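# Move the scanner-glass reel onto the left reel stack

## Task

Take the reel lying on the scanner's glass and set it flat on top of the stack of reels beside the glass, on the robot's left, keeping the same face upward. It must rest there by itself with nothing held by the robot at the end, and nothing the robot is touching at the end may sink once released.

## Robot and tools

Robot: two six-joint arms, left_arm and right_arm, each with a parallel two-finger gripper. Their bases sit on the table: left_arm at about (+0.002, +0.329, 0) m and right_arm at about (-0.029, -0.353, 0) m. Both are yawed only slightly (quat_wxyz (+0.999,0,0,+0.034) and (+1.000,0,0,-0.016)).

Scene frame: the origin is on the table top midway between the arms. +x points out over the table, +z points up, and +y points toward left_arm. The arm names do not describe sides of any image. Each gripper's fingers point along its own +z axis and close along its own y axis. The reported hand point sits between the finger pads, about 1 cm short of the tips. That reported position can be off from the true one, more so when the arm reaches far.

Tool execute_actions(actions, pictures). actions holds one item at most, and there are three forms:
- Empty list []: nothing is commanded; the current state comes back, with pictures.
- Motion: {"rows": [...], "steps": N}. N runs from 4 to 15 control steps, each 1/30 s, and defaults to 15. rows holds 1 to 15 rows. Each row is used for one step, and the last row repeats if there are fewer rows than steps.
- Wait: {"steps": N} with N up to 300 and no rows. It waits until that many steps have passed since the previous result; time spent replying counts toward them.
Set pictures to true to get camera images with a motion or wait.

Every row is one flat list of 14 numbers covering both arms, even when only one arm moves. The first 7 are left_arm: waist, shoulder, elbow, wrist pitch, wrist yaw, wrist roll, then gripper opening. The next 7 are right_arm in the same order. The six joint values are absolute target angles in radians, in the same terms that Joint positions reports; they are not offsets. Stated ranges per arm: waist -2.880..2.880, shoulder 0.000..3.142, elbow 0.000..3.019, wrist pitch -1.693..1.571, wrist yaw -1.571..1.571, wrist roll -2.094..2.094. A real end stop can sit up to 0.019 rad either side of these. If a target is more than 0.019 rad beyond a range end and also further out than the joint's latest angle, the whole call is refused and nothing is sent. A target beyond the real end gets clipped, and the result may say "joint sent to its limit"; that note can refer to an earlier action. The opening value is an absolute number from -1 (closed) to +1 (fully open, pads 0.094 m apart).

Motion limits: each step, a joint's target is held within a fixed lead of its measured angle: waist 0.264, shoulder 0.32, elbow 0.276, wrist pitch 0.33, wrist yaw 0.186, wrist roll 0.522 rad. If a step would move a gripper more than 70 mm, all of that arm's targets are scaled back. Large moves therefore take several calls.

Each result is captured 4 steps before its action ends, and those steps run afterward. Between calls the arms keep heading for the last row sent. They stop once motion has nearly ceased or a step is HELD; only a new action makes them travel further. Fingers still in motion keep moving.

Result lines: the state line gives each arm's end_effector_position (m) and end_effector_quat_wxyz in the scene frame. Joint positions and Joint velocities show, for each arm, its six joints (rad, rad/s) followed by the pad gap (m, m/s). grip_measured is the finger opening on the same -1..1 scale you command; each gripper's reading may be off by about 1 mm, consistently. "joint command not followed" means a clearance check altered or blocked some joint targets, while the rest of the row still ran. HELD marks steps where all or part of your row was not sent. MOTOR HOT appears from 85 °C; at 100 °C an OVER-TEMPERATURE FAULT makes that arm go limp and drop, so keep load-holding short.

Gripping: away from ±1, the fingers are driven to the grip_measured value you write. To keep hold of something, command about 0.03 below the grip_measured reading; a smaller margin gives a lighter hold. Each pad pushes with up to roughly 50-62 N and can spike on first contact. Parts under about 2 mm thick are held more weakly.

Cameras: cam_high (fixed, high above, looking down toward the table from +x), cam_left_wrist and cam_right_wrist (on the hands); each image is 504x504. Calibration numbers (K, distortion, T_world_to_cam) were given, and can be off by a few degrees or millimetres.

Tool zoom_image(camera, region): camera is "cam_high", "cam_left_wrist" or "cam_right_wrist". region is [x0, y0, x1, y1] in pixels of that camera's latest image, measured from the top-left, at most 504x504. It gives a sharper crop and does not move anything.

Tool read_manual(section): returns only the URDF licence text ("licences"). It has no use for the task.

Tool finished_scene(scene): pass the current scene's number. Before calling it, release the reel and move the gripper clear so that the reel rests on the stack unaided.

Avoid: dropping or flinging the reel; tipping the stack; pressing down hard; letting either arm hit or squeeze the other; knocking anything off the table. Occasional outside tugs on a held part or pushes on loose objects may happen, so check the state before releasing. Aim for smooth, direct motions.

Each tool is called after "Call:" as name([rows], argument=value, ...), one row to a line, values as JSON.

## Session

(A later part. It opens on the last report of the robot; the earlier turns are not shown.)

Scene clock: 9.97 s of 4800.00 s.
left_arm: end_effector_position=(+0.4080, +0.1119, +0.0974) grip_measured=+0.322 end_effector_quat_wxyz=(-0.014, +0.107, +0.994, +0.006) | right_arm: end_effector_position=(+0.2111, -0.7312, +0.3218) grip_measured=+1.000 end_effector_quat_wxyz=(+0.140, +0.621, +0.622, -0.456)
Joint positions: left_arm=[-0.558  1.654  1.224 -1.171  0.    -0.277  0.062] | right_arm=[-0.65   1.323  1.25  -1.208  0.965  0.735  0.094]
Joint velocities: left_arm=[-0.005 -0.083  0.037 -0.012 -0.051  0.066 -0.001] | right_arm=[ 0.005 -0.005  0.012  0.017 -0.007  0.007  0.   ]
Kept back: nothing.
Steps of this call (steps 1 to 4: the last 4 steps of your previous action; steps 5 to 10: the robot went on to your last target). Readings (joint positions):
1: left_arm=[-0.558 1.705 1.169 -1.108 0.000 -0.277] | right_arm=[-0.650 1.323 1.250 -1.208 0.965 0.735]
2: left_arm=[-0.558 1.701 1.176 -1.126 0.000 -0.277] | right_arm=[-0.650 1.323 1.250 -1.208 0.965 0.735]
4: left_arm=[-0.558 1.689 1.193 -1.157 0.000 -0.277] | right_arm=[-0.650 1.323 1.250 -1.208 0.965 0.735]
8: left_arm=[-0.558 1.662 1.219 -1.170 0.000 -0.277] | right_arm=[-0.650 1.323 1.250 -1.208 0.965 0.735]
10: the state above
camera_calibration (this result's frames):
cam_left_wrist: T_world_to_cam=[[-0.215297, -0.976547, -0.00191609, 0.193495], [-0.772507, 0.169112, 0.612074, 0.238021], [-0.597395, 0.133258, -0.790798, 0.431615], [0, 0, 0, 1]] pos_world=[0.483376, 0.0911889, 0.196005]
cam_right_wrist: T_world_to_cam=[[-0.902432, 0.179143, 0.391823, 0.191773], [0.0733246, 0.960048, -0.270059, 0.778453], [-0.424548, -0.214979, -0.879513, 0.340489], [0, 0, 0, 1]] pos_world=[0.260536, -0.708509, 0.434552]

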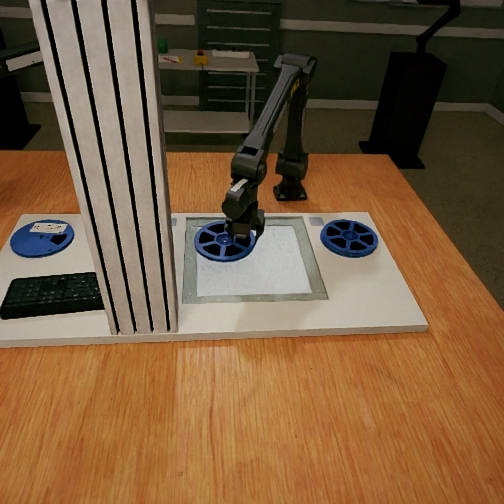

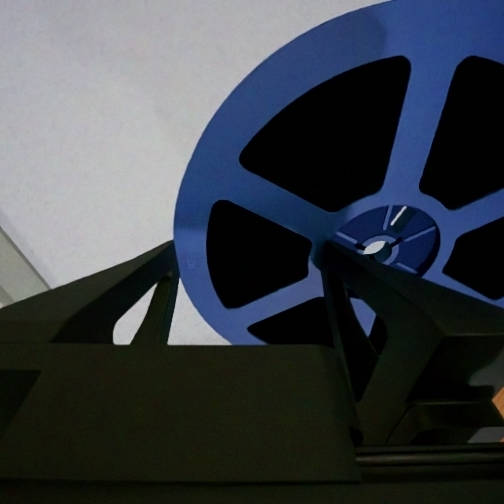

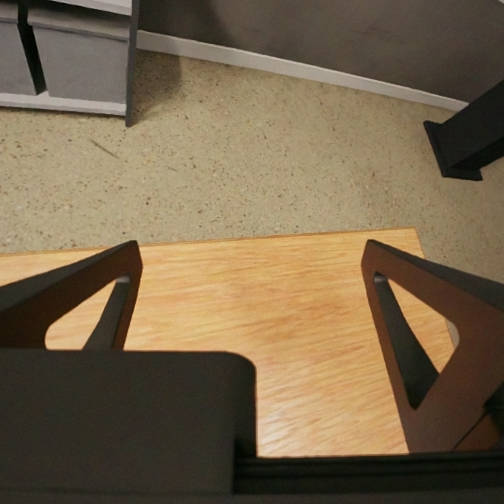

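Call:
execute_actions([
  {"rows":[[-0.54,1.62,1.23,-1.185,0,-0.26,0.3,-0.65,1.323,1.254,-1.208,0.965,0.735,1],[-0.52,1.6,1.22,-1.185,0,-0.24,0.3,-0.65,1.323,1.254,-1.208,0.965,0.735,1],[-0.49,1.585,1.21,-1.19,0,-0.22,0.3,-0.65,1.323,1.254,-1.208,0.965,0.735,1],[-0.46,1.57,1.2,-1.19,0,-0.2,0.3,-0.65,1.323,1.254,-1.208,0.965,0.735,1],[-0.43,1.555,1.185,-1.19,0,-0.18,0.3,-0.65,1.323,1.254,-1.208,0.965,0.735,1],[-0.4,1.54,1.17,-1.195,0,-0.16,0.3,-0.65,1.323,1.254,-1.208,0.965,0.735,1],[-0.37,1.525,1.155,-1.195,0,-0.14,0.3,-0.65,1.323,1.254,-1.208,0.965,0.735,1],[-0.34,1.51,1.14,-1.2,0,-0.12,0.3,-0.65,1.323,1.254,-1.208,0.965,0.735,1],[-0.31,1.495,1.125,-1.2,0,-0.1,0.3,-0.65,1.323,1.254,-1.208,0.965,0.735,1],[-0.28,1.48,1.11,-1.2,0,-0.08,0.3,-0.65,1.323,1.254,-1.208,0.965,0.735,1],[-0.25,1.465,1.095,-1.2,0,-0.06,0.3,-0.65,1.323,1.254,-1.208,0.965,0.735,1],[-0.22,1.45,1.08,-1.205,0,-0.04,0.3,-0.65,1.323,1.254,-1.208,0.965,0.735,1],[-0.19,1.435,1.07,-1.205,0,-0.02,0.3,-0.65,1.323,1.254,-1.208,0.965,0.735,1],[-0.16,1.42,1.06,-1.21,0,0,0.3,-0.65,1.323,1.254,-1.208,0.965,0.735,1],[-0.12,1.41,1.055,-1.21,0,0.008,0.3,-0.65,1.323,1.254,-1.208,0.965,0.735,1]]},
])

Call:
execute_actions([
  {"steps":14},
], pictures=true)

Scene clock: 10.80 s of 4800.00 s.
left_arm: end_effector_position=(+0.4093, +0.2267, +0.1176) grip_measured=+0.314 end_effector_quat_wxyz=(-0.006, +0.051, +0.999, +0.001) | right_arm: end_effector_position=(+0.2111, -0.7312, +0.3218) grip_measured=+1.000 end_effector_quat_wxyz=(+0.140, +0.621, +0.622, -0.456)
Joint positions: left_arm=[-0.313  1.523  1.123 -1.184  0.    -0.142  0.062] | right_arm=[-0.65   1.323  1.25  -1.208  0.965  0.735  0.094]
Joint velocities: left_arm=[ 1.236 -0.571 -0.388 -0.012 -0.139  0.491 -0.   ] | right_arm=[ 0.015 -0.005  0.017  0.007 -0.051 -0.007  0.   ]
Steps of this call (steps 1 to 14: the robot went on to your last target; steps 15 to 25: the first 11 steps of this action). Readings (joint positions):
15: left_arm=[-0.558 1.651 1.224 -1.173 0.000 -0.275] | right_arm=[-0.650 1.323 1.250 -1.208 0.965 0.735]
16: left_arm=[-0.556 1.650 1.224 -1.173 0.000 -0.271] | right_arm=[-0.650 1.323 1.250 -1.208 0.965 0.735]
18: left_arm=[-0.540 1.640 1.215 -1.173 0.001 -0.252] | right_arm=[-0.650 1.323 1.250 -1.208 0.965 0.735]
22: left_arm=[-0.436 1.581 1.166 -1.178 0.002 -0.194] | right_arm=[-0.650 1.323 1.250 -1.208 0.965 0.735]
25: the state above

Scene clock: 11.27 s of 4800.00 s.
left_arm: end_effector_position=(+0.3909, +0.3122, +0.1333) grip_measured=+0.314 end_effector_quat_wxyz=(+0.003, +0.018, +1.000, +0.002) | right_arm: end_effector_position=(+0.2111, -0.7312, +0.3218) grip_measured=+1.000 end_effector_quat_wxyz=(+0.140, +0.621, +0.622, -0.456)
Joint positions: left_arm=[-0.112  1.418  1.054 -1.201 -0.003 -0.008  0.062] | right_arm=[-0.65   1.323  1.25  -1.208  0.965  0.735  0.094]
Joint velocities: left_arm=[-0.142 -0.005  0.017 -0.002 -0.007  0.066 -0.001] | right_arm=[ 0.005  0.005 -0.002 -0.002  0.037 -0.095  0.   ]
Kept back: nothing.
Steps of this call (steps 1 to 4: the last 4 steps of your previous action; steps 5 to 14: the robot went on to your last target). Readings (joint positions):
1: left_arm=[-0.272 1.504 1.110 -1.185 -0.001 -0.125] | right_arm=[-0.650 1.323 1.250 -1.208 0.965 0.735]
2: left_arm=[-0.233 1.486 1.096 -1.187 -0.002 -0.107] | right_arm=[-0.650 1.323 1.250 -1.208 0.965 0.735]
4: left_arm=[-0.163 1.453 1.072 -1.193 -0.002 -0.071] | right_arm=[-0.650 1.323 1.250 -1.208 0.965 0.735]
8: left_arm=[-0.088 1.419 1.055 -1.201 -0.005 -0.030] | right_arm=[-0.650 1.323 1.250 -1.208 0.965 0.735]
14: the state above
camera_calibration (this result's frames):
cam_left_wrist: T_world_to_cam=[[-0.0400545, -0.999194, 0.00266171, 0.323393], [-0.810447, 0.0340461, 0.584822, 0.229587], [-0.584441, 0.0212676, -0.811157, 0.455663], [0, 0, 0, 1]] pos_world=[0.46533, 0.305624, 0.234486]
cam_right_wrist: T_world_to_cam=[[-0.902432, 0.179143, 0.391823, 0.191773], [0.0733246, 0.960048, -0.270059, 0.778453], [-0.424548, -0.214979, -0.879513, 0.340489], [0, 0, 0, 1]] pos_world=[0.260536, -0.708509, 0.434552]

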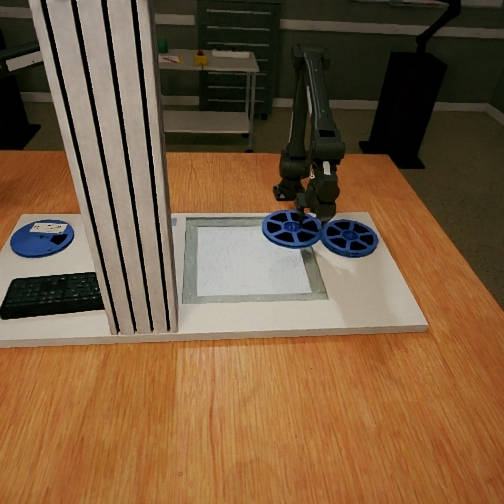

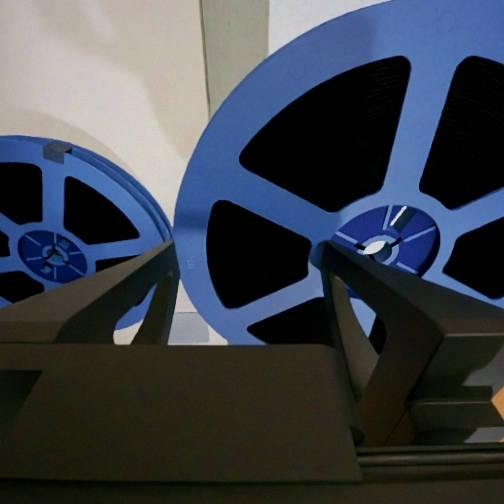

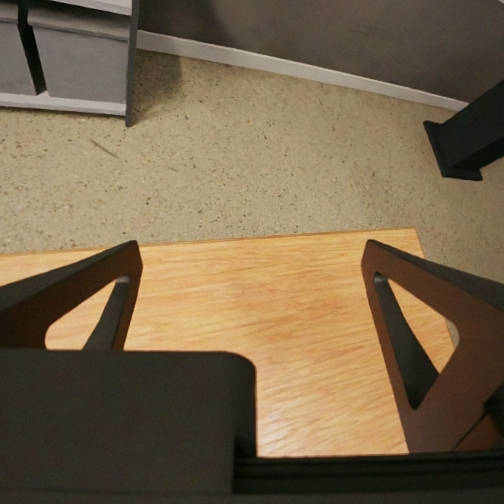

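Call:
execute_actions([
  {"rows":[[-0.1,1.405,1.05,-1.19,0,0.008,0.3,-0.65,1.323,1.254,-1.208,0.965,0.735,1],[-0.08,1.4,1.04,-1.18,0,0.008,0.3,-0.65,1.323,1.254,-1.208,0.965,0.735,1],[-0.05,1.4,1.03,-1.175,0,0.008,0.3,-0.65,1.323,1.254,-1.208,0.965,0.735,1],[-0.02,1.395,1.02,-1.165,0,0.008,0.3,-0.65,1.323,1.254,-1.208,0.965,0.735,1],[0.015,1.395,1.01,-1.16,0,0.008,0.3,-0.65,1.323,1.254,-1.208,0.965,0.735,1],[0.05,1.39,1.0,-1.15,0,0.008,0.3,-0.65,1.323,1.254,-1.208,0.965,0.735,1],[0.085,1.39,0.99,-1.14,0,0.008,0.3,-0.65,1.323,1.254,-1.208,0.965,0.735,1],[0.12,1.385,0.98,-1.13,0,0.008,0.3,-0.65,1.323,1.254,-1.208,0.965,0.735,1],[0.155,1.385,0.97,-1.125,0,0.008,0.3,-0.65,1.323,1.254,-1.208,0.965,0.735,1],[0.19,1.38,0.96,-1.115,0,0.008,0.3,-0.65,1.323,1.254,-1.208,0.965,0.735,1],[0.225,1.38,0.95,-1.11,0,0.008,0.3,-0.65,1.323,1.254,-1.208,0.965,0.735,1],[0.26,1.38,0.94,-1.1,0,0.008,0.3,-0.65,1.323,1.254,-1.208,0.965,0.735,1],[0.295,1.38,0.93,-1.09,0,0.008,0.3,-0.65,1.323,1.254,-1.208,0.965,0.735,1],[0.33,1.38,0.92,-1.08,0,0.008,0.3,-0.65,1.323,1.254,-1.208,0.965,0.735,1],[0.36,1.38,0.91,-1.075,0,0.008,0.3,-0.65,1.323,1.254,-1.208,0.965,0.735,1]]},
])

Call:
execute_actions([
  {"rows":[[0.385,1.38,0.904,-1.068,0,0.008,0.3,-0.65,1.323,1.254,-1.208,0.965,0.735,1],[0.41,1.38,0.904,-1.068,0,0.008,0.3,-0.65,1.323,1.254,-1.208,0.965,0.735,1],[0.43,1.38,0.904,-1.068,0,0.008,0.3,-0.65,1.323,1.254,-1.208,0.965,0.735,1],[0.445,1.38,0.904,-1.068,0,0.008,0.3,-0.65,1.323,1.254,-1.208,0.965,0.735,1],[0.458,1.38,0.904,-1.068,0,0.008,0.3,-0.65,1.323,1.254,-1.208,0.965,0.735,1],[0.468,1.38,0.904,-1.068,0,0.008,0.3,-0.65,1.323,1.254,-1.208,0.965,0.735,1],[0.476,1.38,0.904,-1.068,0,0.008,0.3,-0.65,1.323,1.254,-1.208,0.965,0.735,1]]},
])

Call:
execute_actions([
  {"steps":6},
], pictures=true)

Call:
zoom_image(camera="cam_high", region=[290, 180, 410, 270])

Scene clock: 12.50 s of 4800.00 s.
left_arm: end_effector_position=(+0.3655, +0.4113, +0.1052) grip_measured=+0.314 end_effector_quat_wxyz=(-0.003, -0.110, +0.994, -0.001) | right_arm: end_effector_position=(+0.2111, -0.7312, +0.3218) grip_measured=+1.000 end_effector_quat_wxyz=(+0.140, +0.621, +0.622, -0.456)
Joint positions: left_arm=[ 0.155  1.414  0.97  -1.134  0.     0.002  0.062] | right_arm=[-0.65   1.323  1.25  -1.208  0.965  0.735  0.094]
Joint velocities: left_arm=[ 1.284 -0.034 -0.276  0.227 -0.022 -0.007 -0.001] | right_arm=[ 0.005 -0.015 -0.002  0.002  0.007 -0.007  0.   ]
Steps of this call (steps 1 to 26: the robot went on to your last target; steps 27 to 37: the first 11 steps of this action). Readings (joint positions):
27: left_arm=[-0.118 1.418 1.054 -1.201 -0.003 0.000] | right_arm=[-0.650 1.323 1.250 -1.208 0.965 0.735]
28: left_arm=[-0.115 1.418 1.052 -1.199 -0.002 0.000] | right_arm=[-0.650 1.323 1.250 -1.208 0.965 0.735]
30: left_arm=[-0.096 1.417 1.042 -1.189 0.000 0.001] | right_arm=[-0.650 1.323 1.250 -1.208 0.965 0.735]
34: left_arm=[0.023 1.415 1.002 -1.159 0.002 0.002] | right_arm=[-0.650 1.323 1.250 -1.208 0.965 0.735]
37: the state above

Scene clock: 13.00 s of 4800.00 s.
left_arm: end_effector_position=(+0.3062, +0.5161, +0.0849) grip_measured=+0.314 end_effector_quat_wxyz=(-0.007, -0.271, +0.963, -0.001) | right_arm: end_effector_position=(+0.2111, -0.7312, +0.3218) grip_measured=+1.000 end_effector_quat_wxyz=(+0.140, +0.621, +0.622, -0.456)
Joint positions: left_arm=[ 0.482  1.405  0.901 -1.081 -0.003  0.002  0.062] | right_arm=[-0.65   1.323  1.25  -1.208  0.965  0.735  0.094]
Joint velocities: left_arm=[-0.005 -0.015  0.012 -0.007 -0.095  0.022 -0.001] | right_arm=[ 0.015 -0.005  0.022  0.002 -0.022  0.022  0.   ]
Steps of this call (steps 1 to 4: the last 4 steps of your previous action; steps 5 to 15: the first 11 steps of this action). Readings (joint positions):
5: left_arm=[0.347 1.409 0.921 -1.093 -0.002 0.002] | right_arm=[-0.650 1.323 1.250 -1.208 0.965 0.735]
6: left_arm=[0.377 1.408 0.913 -1.088 -0.002 0.002] | right_arm=[-0.650 1.323 1.250 -1.208 0.965 0.735]
8: left_arm=[0.426 1.408 0.904 -1.085 -0.003 0.002] | right_arm=[-0.650 1.323 1.250 -1.208 0.965 0.735]
12: left_arm=[0.477 1.407 0.901 -1.083 -0.003 0.002] | right_arm=[-0.650 1.323 1.250 -1.208 0.965 0.735]
15: the state above

Scene clock: 13.20 s of 4800.00 s.
left_arm: end_effector_position=(+0.3063, +0.5161, +0.0854) grip_measured=+0.314 end_effector_quat_wxyz=(-0.007, -0.271, +0.963, -0.001) | right_arm: end_effector_position=(+0.2111, -0.7312, +0.3218) grip_measured=+1.000 end_effector_quat_wxyz=(+0.140, +0.621, +0.622, -0.456)
Joint positions: left_arm=[ 0.482  1.404  0.901 -1.081 -0.003  0.002  0.062] | right_arm=[-0.65   1.323  1.25  -1.208  0.965  0.735  0.094]
Joint velocities: left_arm=[-0.015 -0.005 -0.007 -0.007  0.007 -0.051  0.   ] | right_arm=[ 0.005  0.005  0.002  0.012 -0.051 -0.007  0.   ]
Kept back: nothing.
Steps of this call (steps 1 to 4: the last 4 steps of your previous action; steps 5 to 6: the robot went on to your last target). Readings (joint positions):
1: left_arm=[0.482 1.405 0.901 -1.081 -0.003 0.002] | right_arm=[-0.650 1.323 1.250 -1.208 0.965 0.735]
2: left_arm=[0.482 1.404 0.901 -1.081 -0.003 0.002] | right_arm=[-0.650 1.323 1.250 -1.208 0.965 0.735]
4: left_arm=[0.482 1.404 0.901 -1.081 -0.003 0.002] | right_arm=[-0.650 1.323 1.250 -1.208 0.965 0.735]
6: the state above
camera_calibration (this result's frames):
cam_left_wrist: T_world_to_cam=[[0.518241, -0.855228, 0.00346984, 0.278491], [-0.685325, -0.412851, 0.599903, 0.373131], [-0.511621, -0.313272, -0.800065, 0.512496], [0, 0, 0, 1]] pos_world=[0.373594, 0.552771, 0.185222]
cam_right_wrist: T_world_to_cam=[[-0.902432, 0.179143, 0.391823, 0.191773], [0.0733246, 0.960048, -0.270059, 0.778453], [-0.424548, -0.214979, -0.879513, 0.340489], [0, 0, 0, 1]] pos_world=[0.260536, -0.708509, 0.434552]

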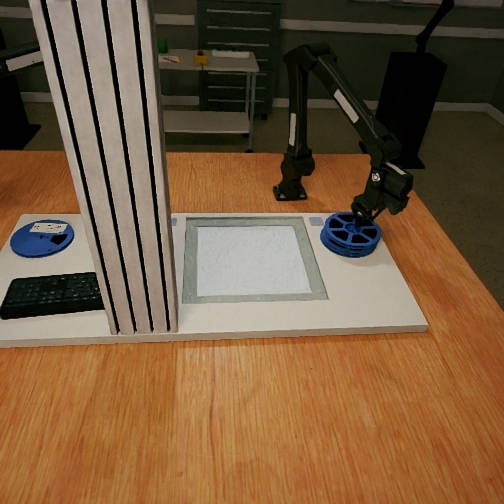

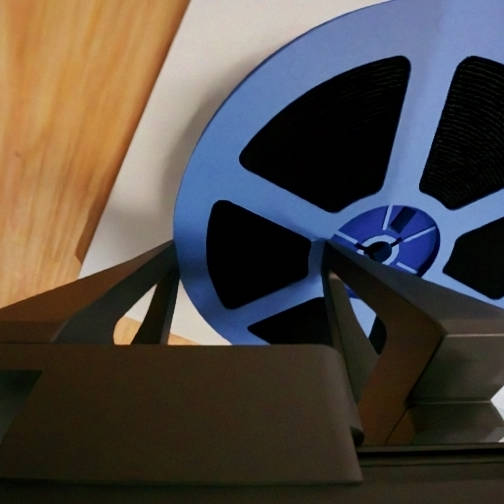

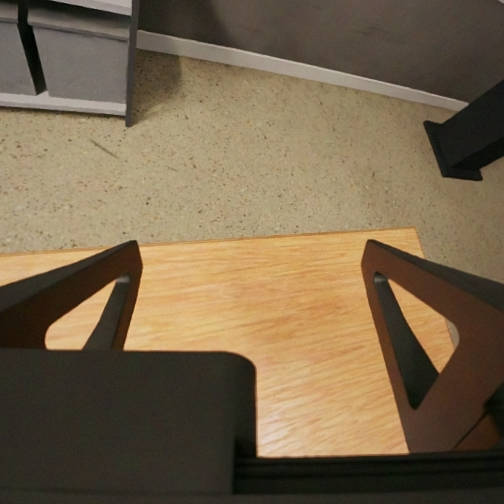

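Region (290, 180, 410, 270) of cam_high's 504x504 image, scaled by 4.200, with more detail than that image has; it fills the top 378 rows of this view, and the rest is white.

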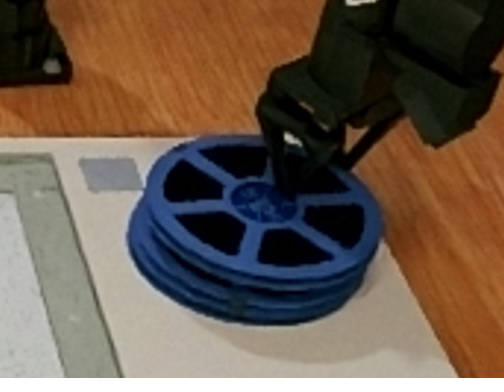

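Call:
execute_actions([
  {"rows":[[0.467,1.415,0.895,-1.05,0,0.008,0.3,-0.65,1.323,1.254,-1.208,0.965,0.735,1],[0.467,1.42,0.89,-1.04,0,0.008,0.3,-0.65,1.323,1.254,-1.208,0.965,0.735,1],[0.467,1.425,0.88,-1.03,0,0.008,0.3,-0.65,1.323,1.254,-1.208,0.965,0.735,1],[0.467,1.43,0.875,-1.02,0,0.008,0.3,-0.65,1.323,1.254,-1.208,0.965,0.735,1],[0.467,1.433,0.871,-1.008,0,0.008,0.3,-0.65,1.323,1.254,-1.208,0.965,0.735,1]]},
])

Call:
execute_actions([
  {"steps":6},
], pictures=true)

Call:
zoom_image(camera="cam_high", region=[290, 180, 410, 270])

Scene clock: 13.87 s of 4800.00 s.
left_arm: end_effector_position=(+0.3071, +0.5128, +0.0662) grip_measured=+0.314 end_effector_quat_wxyz=(-0.006, -0.267, +0.964, -0.001) | right_arm: end_effector_position=(+0.2111, -0.7312, +0.3218) grip_measured=+1.000 end_effector_quat_wxyz=(+0.140, +0.621, +0.622, -0.456)
Joint positions: left_arm=[ 0.474  1.43   0.87  -1.023 -0.001  0.002  0.062] | right_arm=[-0.65   1.323  1.25  -1.208  0.965  0.735  0.094]
Joint velocities: left_arm=[-0.005  0.005  0.007 -0.027  0.051  0.037 -0.   ] | right_arm=[ 0.005 -0.005 -0.007 -0.032 -0.007 -0.007  0.   ]
Steps of this call (steps 1 to 9: the robot went on to your last target; steps 10 to 20: the first 11 steps of this action). Readings (joint positions):
10: left_arm=[0.482 1.404 0.900 -1.078 -0.003 0.002] | right_arm=[-0.650 1.323 1.250 -1.208 0.965 0.735]
11: left_arm=[0.481 1.404 0.899 -1.071 -0.003 0.002] | right_arm=[-0.650 1.323 1.250 -1.208 0.965 0.735]
13: left_arm=[0.478 1.406 0.891 -1.051 -0.003 0.002] | right_arm=[-0.650 1.323 1.250 -1.208 0.965 0.735]
17: left_arm=[0.474 1.422 0.873 -1.025 -0.003 0.002] | right_arm=[-0.650 1.323 1.250 -1.208 0.965 0.735]
20: the state above

Scene clock: 14.07 s of 4800.00 s.
left_arm: end_effector_position=(+0.3073, +0.5129, +0.0662) grip_measured=+0.314 end_effector_quat_wxyz=(-0.006, -0.266, +0.964, -0.001) | right_arm: end_effector_position=(+0.2111, -0.7312, +0.3218) grip_measured=+1.000 end_effector_quat_wxyz=(+0.140, +0.621, +0.622, -0.456)
Joint positions: left_arm=[ 0.474  1.43   0.87  -1.022 -0.     0.003  0.062] | right_arm=[-0.65   1.323  1.25  -1.208  0.965  0.735  0.094]
Joint velocities: left_arm=[-0.005 -0.015  0.017 -0.002 -0.037 -0.007  0.   ] | right_arm=[ 0.005 -0.015  0.002 -0.002 -0.051  0.022  0.   ]
Kept back: nothing.
Steps of this call (steps 1 to 4: the last 4 steps of your previous action; steps 5 to 6: the robot went on to your last target). Readings (joint positions):
1: left_arm=[0.474 1.430 0.870 -1.023 -0.001 0.002] | right_arm=[-0.650 1.323 1.250 -1.208 0.965 0.735]
2: left_arm=[0.474 1.430 0.870 -1.023 -0.001 0.003] | right_arm=[-0.650 1.323 1.250 -1.208 0.965 0.735]
4: left_arm=[0.474 1.430 0.870 -1.023 -0.000 0.003] | right_arm=[-0.650 1.323 1.250 -1.208 0.965 0.735]
6: the state above
camera_calibration (this result's frames):
cam_left_wrist: T_world_to_cam=[[0.510731, -0.859722, 0.00575945, 0.279765], [-0.690402, -0.406133, 0.598666, 0.382224], [-0.512347, -0.309733, -0.800978, 0.495112], [0, 0, 0, 1]] pos_world=[0.374673, 0.549107, 0.166139]
cam_right_wrist: T_world_to_cam=[[-0.902432, 0.179143, 0.391823, 0.191773], [0.0733246, 0.960048, -0.270059, 0.778453], [-0.424548, -0.214979, -0.879513, 0.340489], [0, 0, 0, 1]] pos_world=[0.260536, -0.708509, 0.434552]

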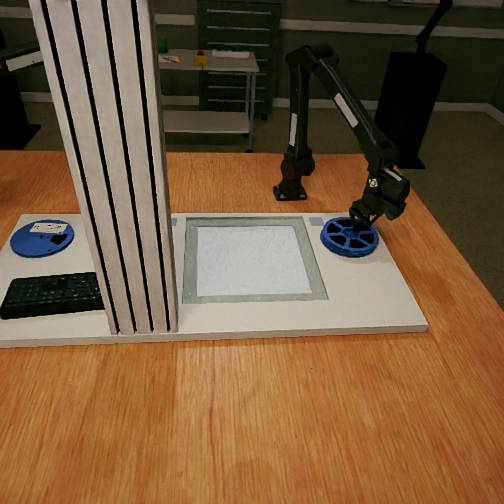

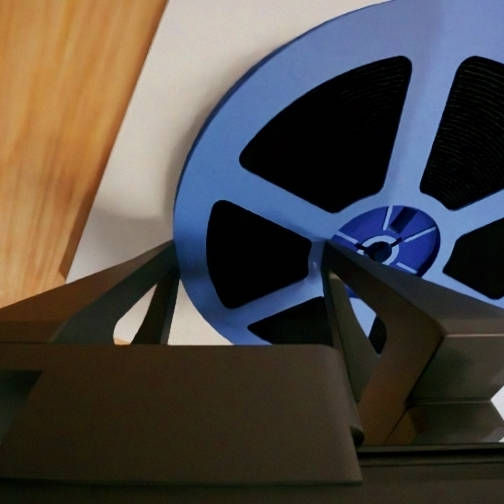

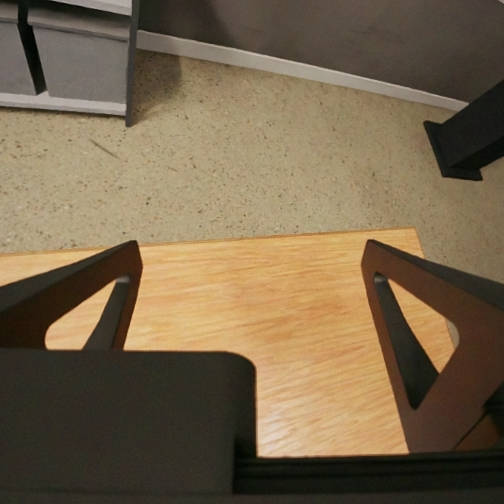

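Region (290, 180, 410, 270) of cam_high's 504x504 image, scaled by 4.200, with more detail than that image has; it fills the top 378 rows of this view, and the rest is white.

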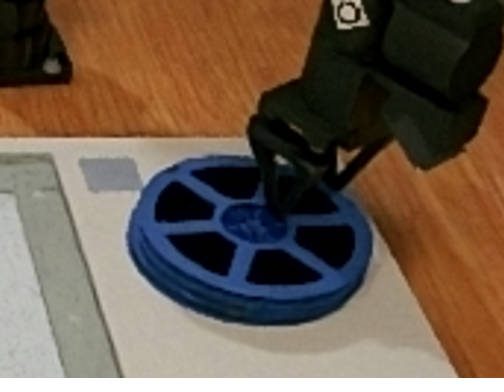

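Call:
execute_actions([
  {"rows":[[0.474,1.43,0.88,-1.02,0,0.008,0.4,-0.65,1.323,1.254,-1.208,0.965,0.735,1],[0.474,1.43,0.89,-1.02,0,0.008,0.5,-0.65,1.323,1.254,-1.208,0.965,0.735,1],[0.474,1.43,0.89,-1.02,0,0.008,0.5,-0.65,1.323,1.254,-1.208,0.965,0.735,1],[0.474,1.43,0.89,-1.02,0,0.008,0.5,-0.65,1.323,1.254,-1.208,0.965,0.735,1],[0.474,1.39,0.89,-1.03,0,0.008,0.5,-0.65,1.323,1.254,-1.208,0.965,0.735,1],[0.474,1.37,0.89,-1.03,0,0.008,0.5,-0.65,1.323,1.254,-1.208,0.965,0.735,1],[0.474,1.35,0.89,-1.035,0,0.008,0.5,-0.65,1.323,1.254,-1.208,0.965,0.735,1],[0.474,1.33,0.89,-1.04,0,0.008,0.5,-0.65,1.323,1.254,-1.208,0.965,0.735,1],[0.474,1.31,0.89,-1.045,0,0.008,0.5,-0.65,1.323,1.254,-1.208,0.965,0.735,1],[0.474,1.28,0.89,-1.05,0,0.008,0.5,-0.65,1.323,1.254,-1.208,0.965,0.735,1],[0.474,1.25,0.89,-1.06,0,0.008,0.5,-0.65,1.323,1.254,-1.208,0.965,0.735,1],[0.474,1.2,0.89,-1.1,0,0.008,0.5,-0.65,1.323,1.254,-1.208,0.965,0.735,1]]},
])

Call:
execute_actions([
  {"steps":10},
], pictures=true)

Call:
zoom_image(camera="cam_high", region=[290, 180, 410, 270])

Scene clock: 14.97 s of 4800.00 s.
left_arm: end_effector_position=(+0.3084, +0.5135, +0.0956) grip_measured=+0.498 end_effector_quat_wxyz=(+0.031, -0.266, +0.963, +0.009) | right_arm: end_effector_position=(+0.2111, -0.7312, +0.3218) grip_measured=+1.000 end_effector_quat_wxyz=(+0.140, +0.621, +0.622, -0.456)
Joint positions: left_arm=[ 0.474  1.342  0.87  -1.035 -0.     0.003  0.07 ] | right_arm=[-0.65   1.323  1.25  -1.208  0.965  0.735  0.094]
Joint velocities: left_arm=[-0.005 -0.806  0.007 -0.178 -0.051 -0.037  0.   ] | right_arm=[ 0.005  0.015 -0.027  0.007 -0.022  0.007  0.   ]
Steps of this call (steps 1 to 15: the robot went on to your last target; step 16: nothing new was sent; steps 17 to 27: the first 11 steps of this action). Readings (joint positions):
17: left_arm=[0.474 1.430 0.870 -1.022 -0.000 0.003] | right_arm=[-0.650 1.323 1.250 -1.208 0.965 0.735]
18: left_arm=[0.474 1.430 0.870 -1.022 -0.000 0.003] | right_arm=[-0.650 1.323 1.250 -1.208 0.965 0.735]
20: left_arm=[0.474 1.430 0.870 -1.022 -0.000 0.003] | right_arm=[-0.650 1.323 1.250 -1.208 0.965 0.735]
24: left_arm=[0.474 1.405 0.870 -1.023 -0.000 0.003] | right_arm=[-0.650 1.323 1.250 -1.208 0.965 0.735]
27: the state above

Scene clock: 15.30 s of 4800.00 s.
left_arm: end_effector_position=(+0.2983, +0.5074, +0.1495) grip_measured=+0.498 end_effector_quat_wxyz=(+0.085, -0.265, +0.960, +0.024) | right_arm: end_effector_position=(+0.2111, -0.7312, +0.3218) grip_measured=+1.000 end_effector_quat_wxyz=(+0.140, +0.621, +0.622, -0.456)
Joint positions: left_arm=[ 0.474  1.174  0.87  -1.089 -0.     0.003  0.07 ] | right_arm=[-0.65   1.323  1.25  -1.208  0.965  0.735  0.094]
Joint velocities: left_arm=[ 0.005  0.142 -0.002 -0.007 -0.051  0.066  0.   ] | right_arm=[ 0.005 -0.005 -0.007 -0.007 -0.022 -0.051  0.   ]
Kept back: nothing.
Steps of this call (steps 1 to 4: the last 4 steps of your previous action; steps 5 to 10: the robot went on to your last target). Readings (joint positions):
1: left_arm=[0.474 1.311 0.870 -1.047 -0.000 0.003] | right_arm=[-0.650 1.323 1.250 -1.208 0.965 0.735]
2: left_arm=[0.474 1.278 0.870 -1.062 -0.000 0.003] | right_arm=[-0.650 1.323 1.250 -1.208 0.965 0.735]
4: left_arm=[0.474 1.215 0.870 -1.080 -0.000 0.003] | right_arm=[-0.650 1.323 1.250 -1.208 0.965 0.735]
8: left_arm=[0.474 1.167 0.870 -1.088 -0.000 0.003] | right_arm=[-0.650 1.323 1.250 -1.208 0.965 0.735]
10: the state above
camera_calibration (this result's frames):
cam_left_wrist: T_world_to_cam=[[0.50957, -0.860417, 0.0044729, 0.280114], [-0.774775, -0.456577, 0.437334, 0.398783], [-0.374247, -0.226318, -0.899288, 0.486675], [0, 0, 0, 1]] pos_world=[0.348366, 0.533233, 0.262007]
cam_right_wrist: T_world_to_cam=[[-0.902432, 0.179143, 0.391823, 0.191773], [0.0733246, 0.960048, -0.270059, 0.778453], [-0.424548, -0.214979, -0.879513, 0.340489], [0, 0, 0, 1]] pos_world=[0.260536, -0.708509, 0.434552]

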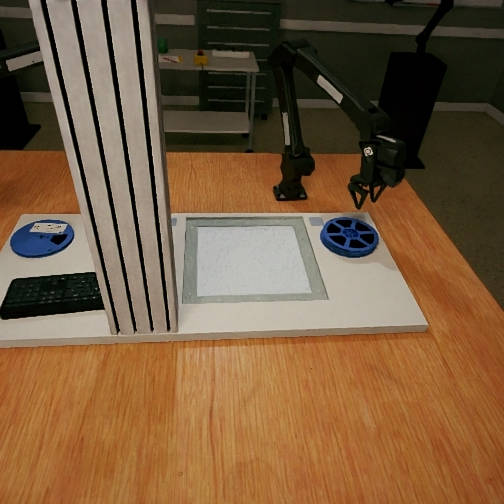

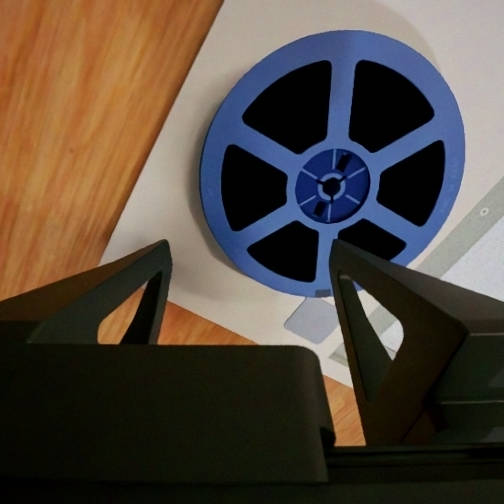

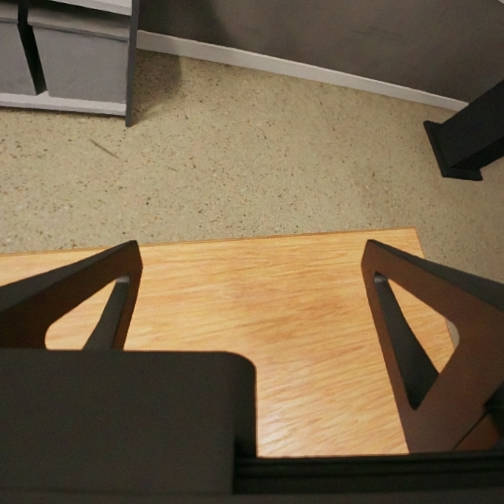

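Region (290, 180, 410, 270) of cam_high's 504x504 image, scaled by 4.200, with more detail than that image has; it fills the top 378 rows of this view, and the rest is white.

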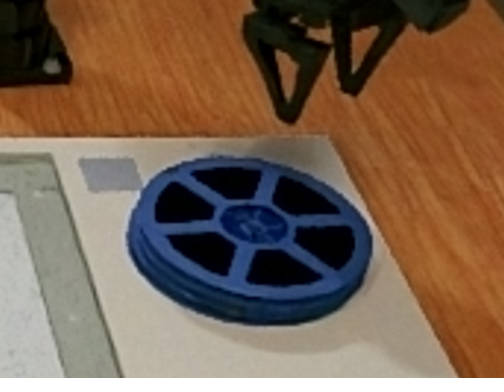

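Call:
finished_scene(scene=1)

The scene is finished: the task was done.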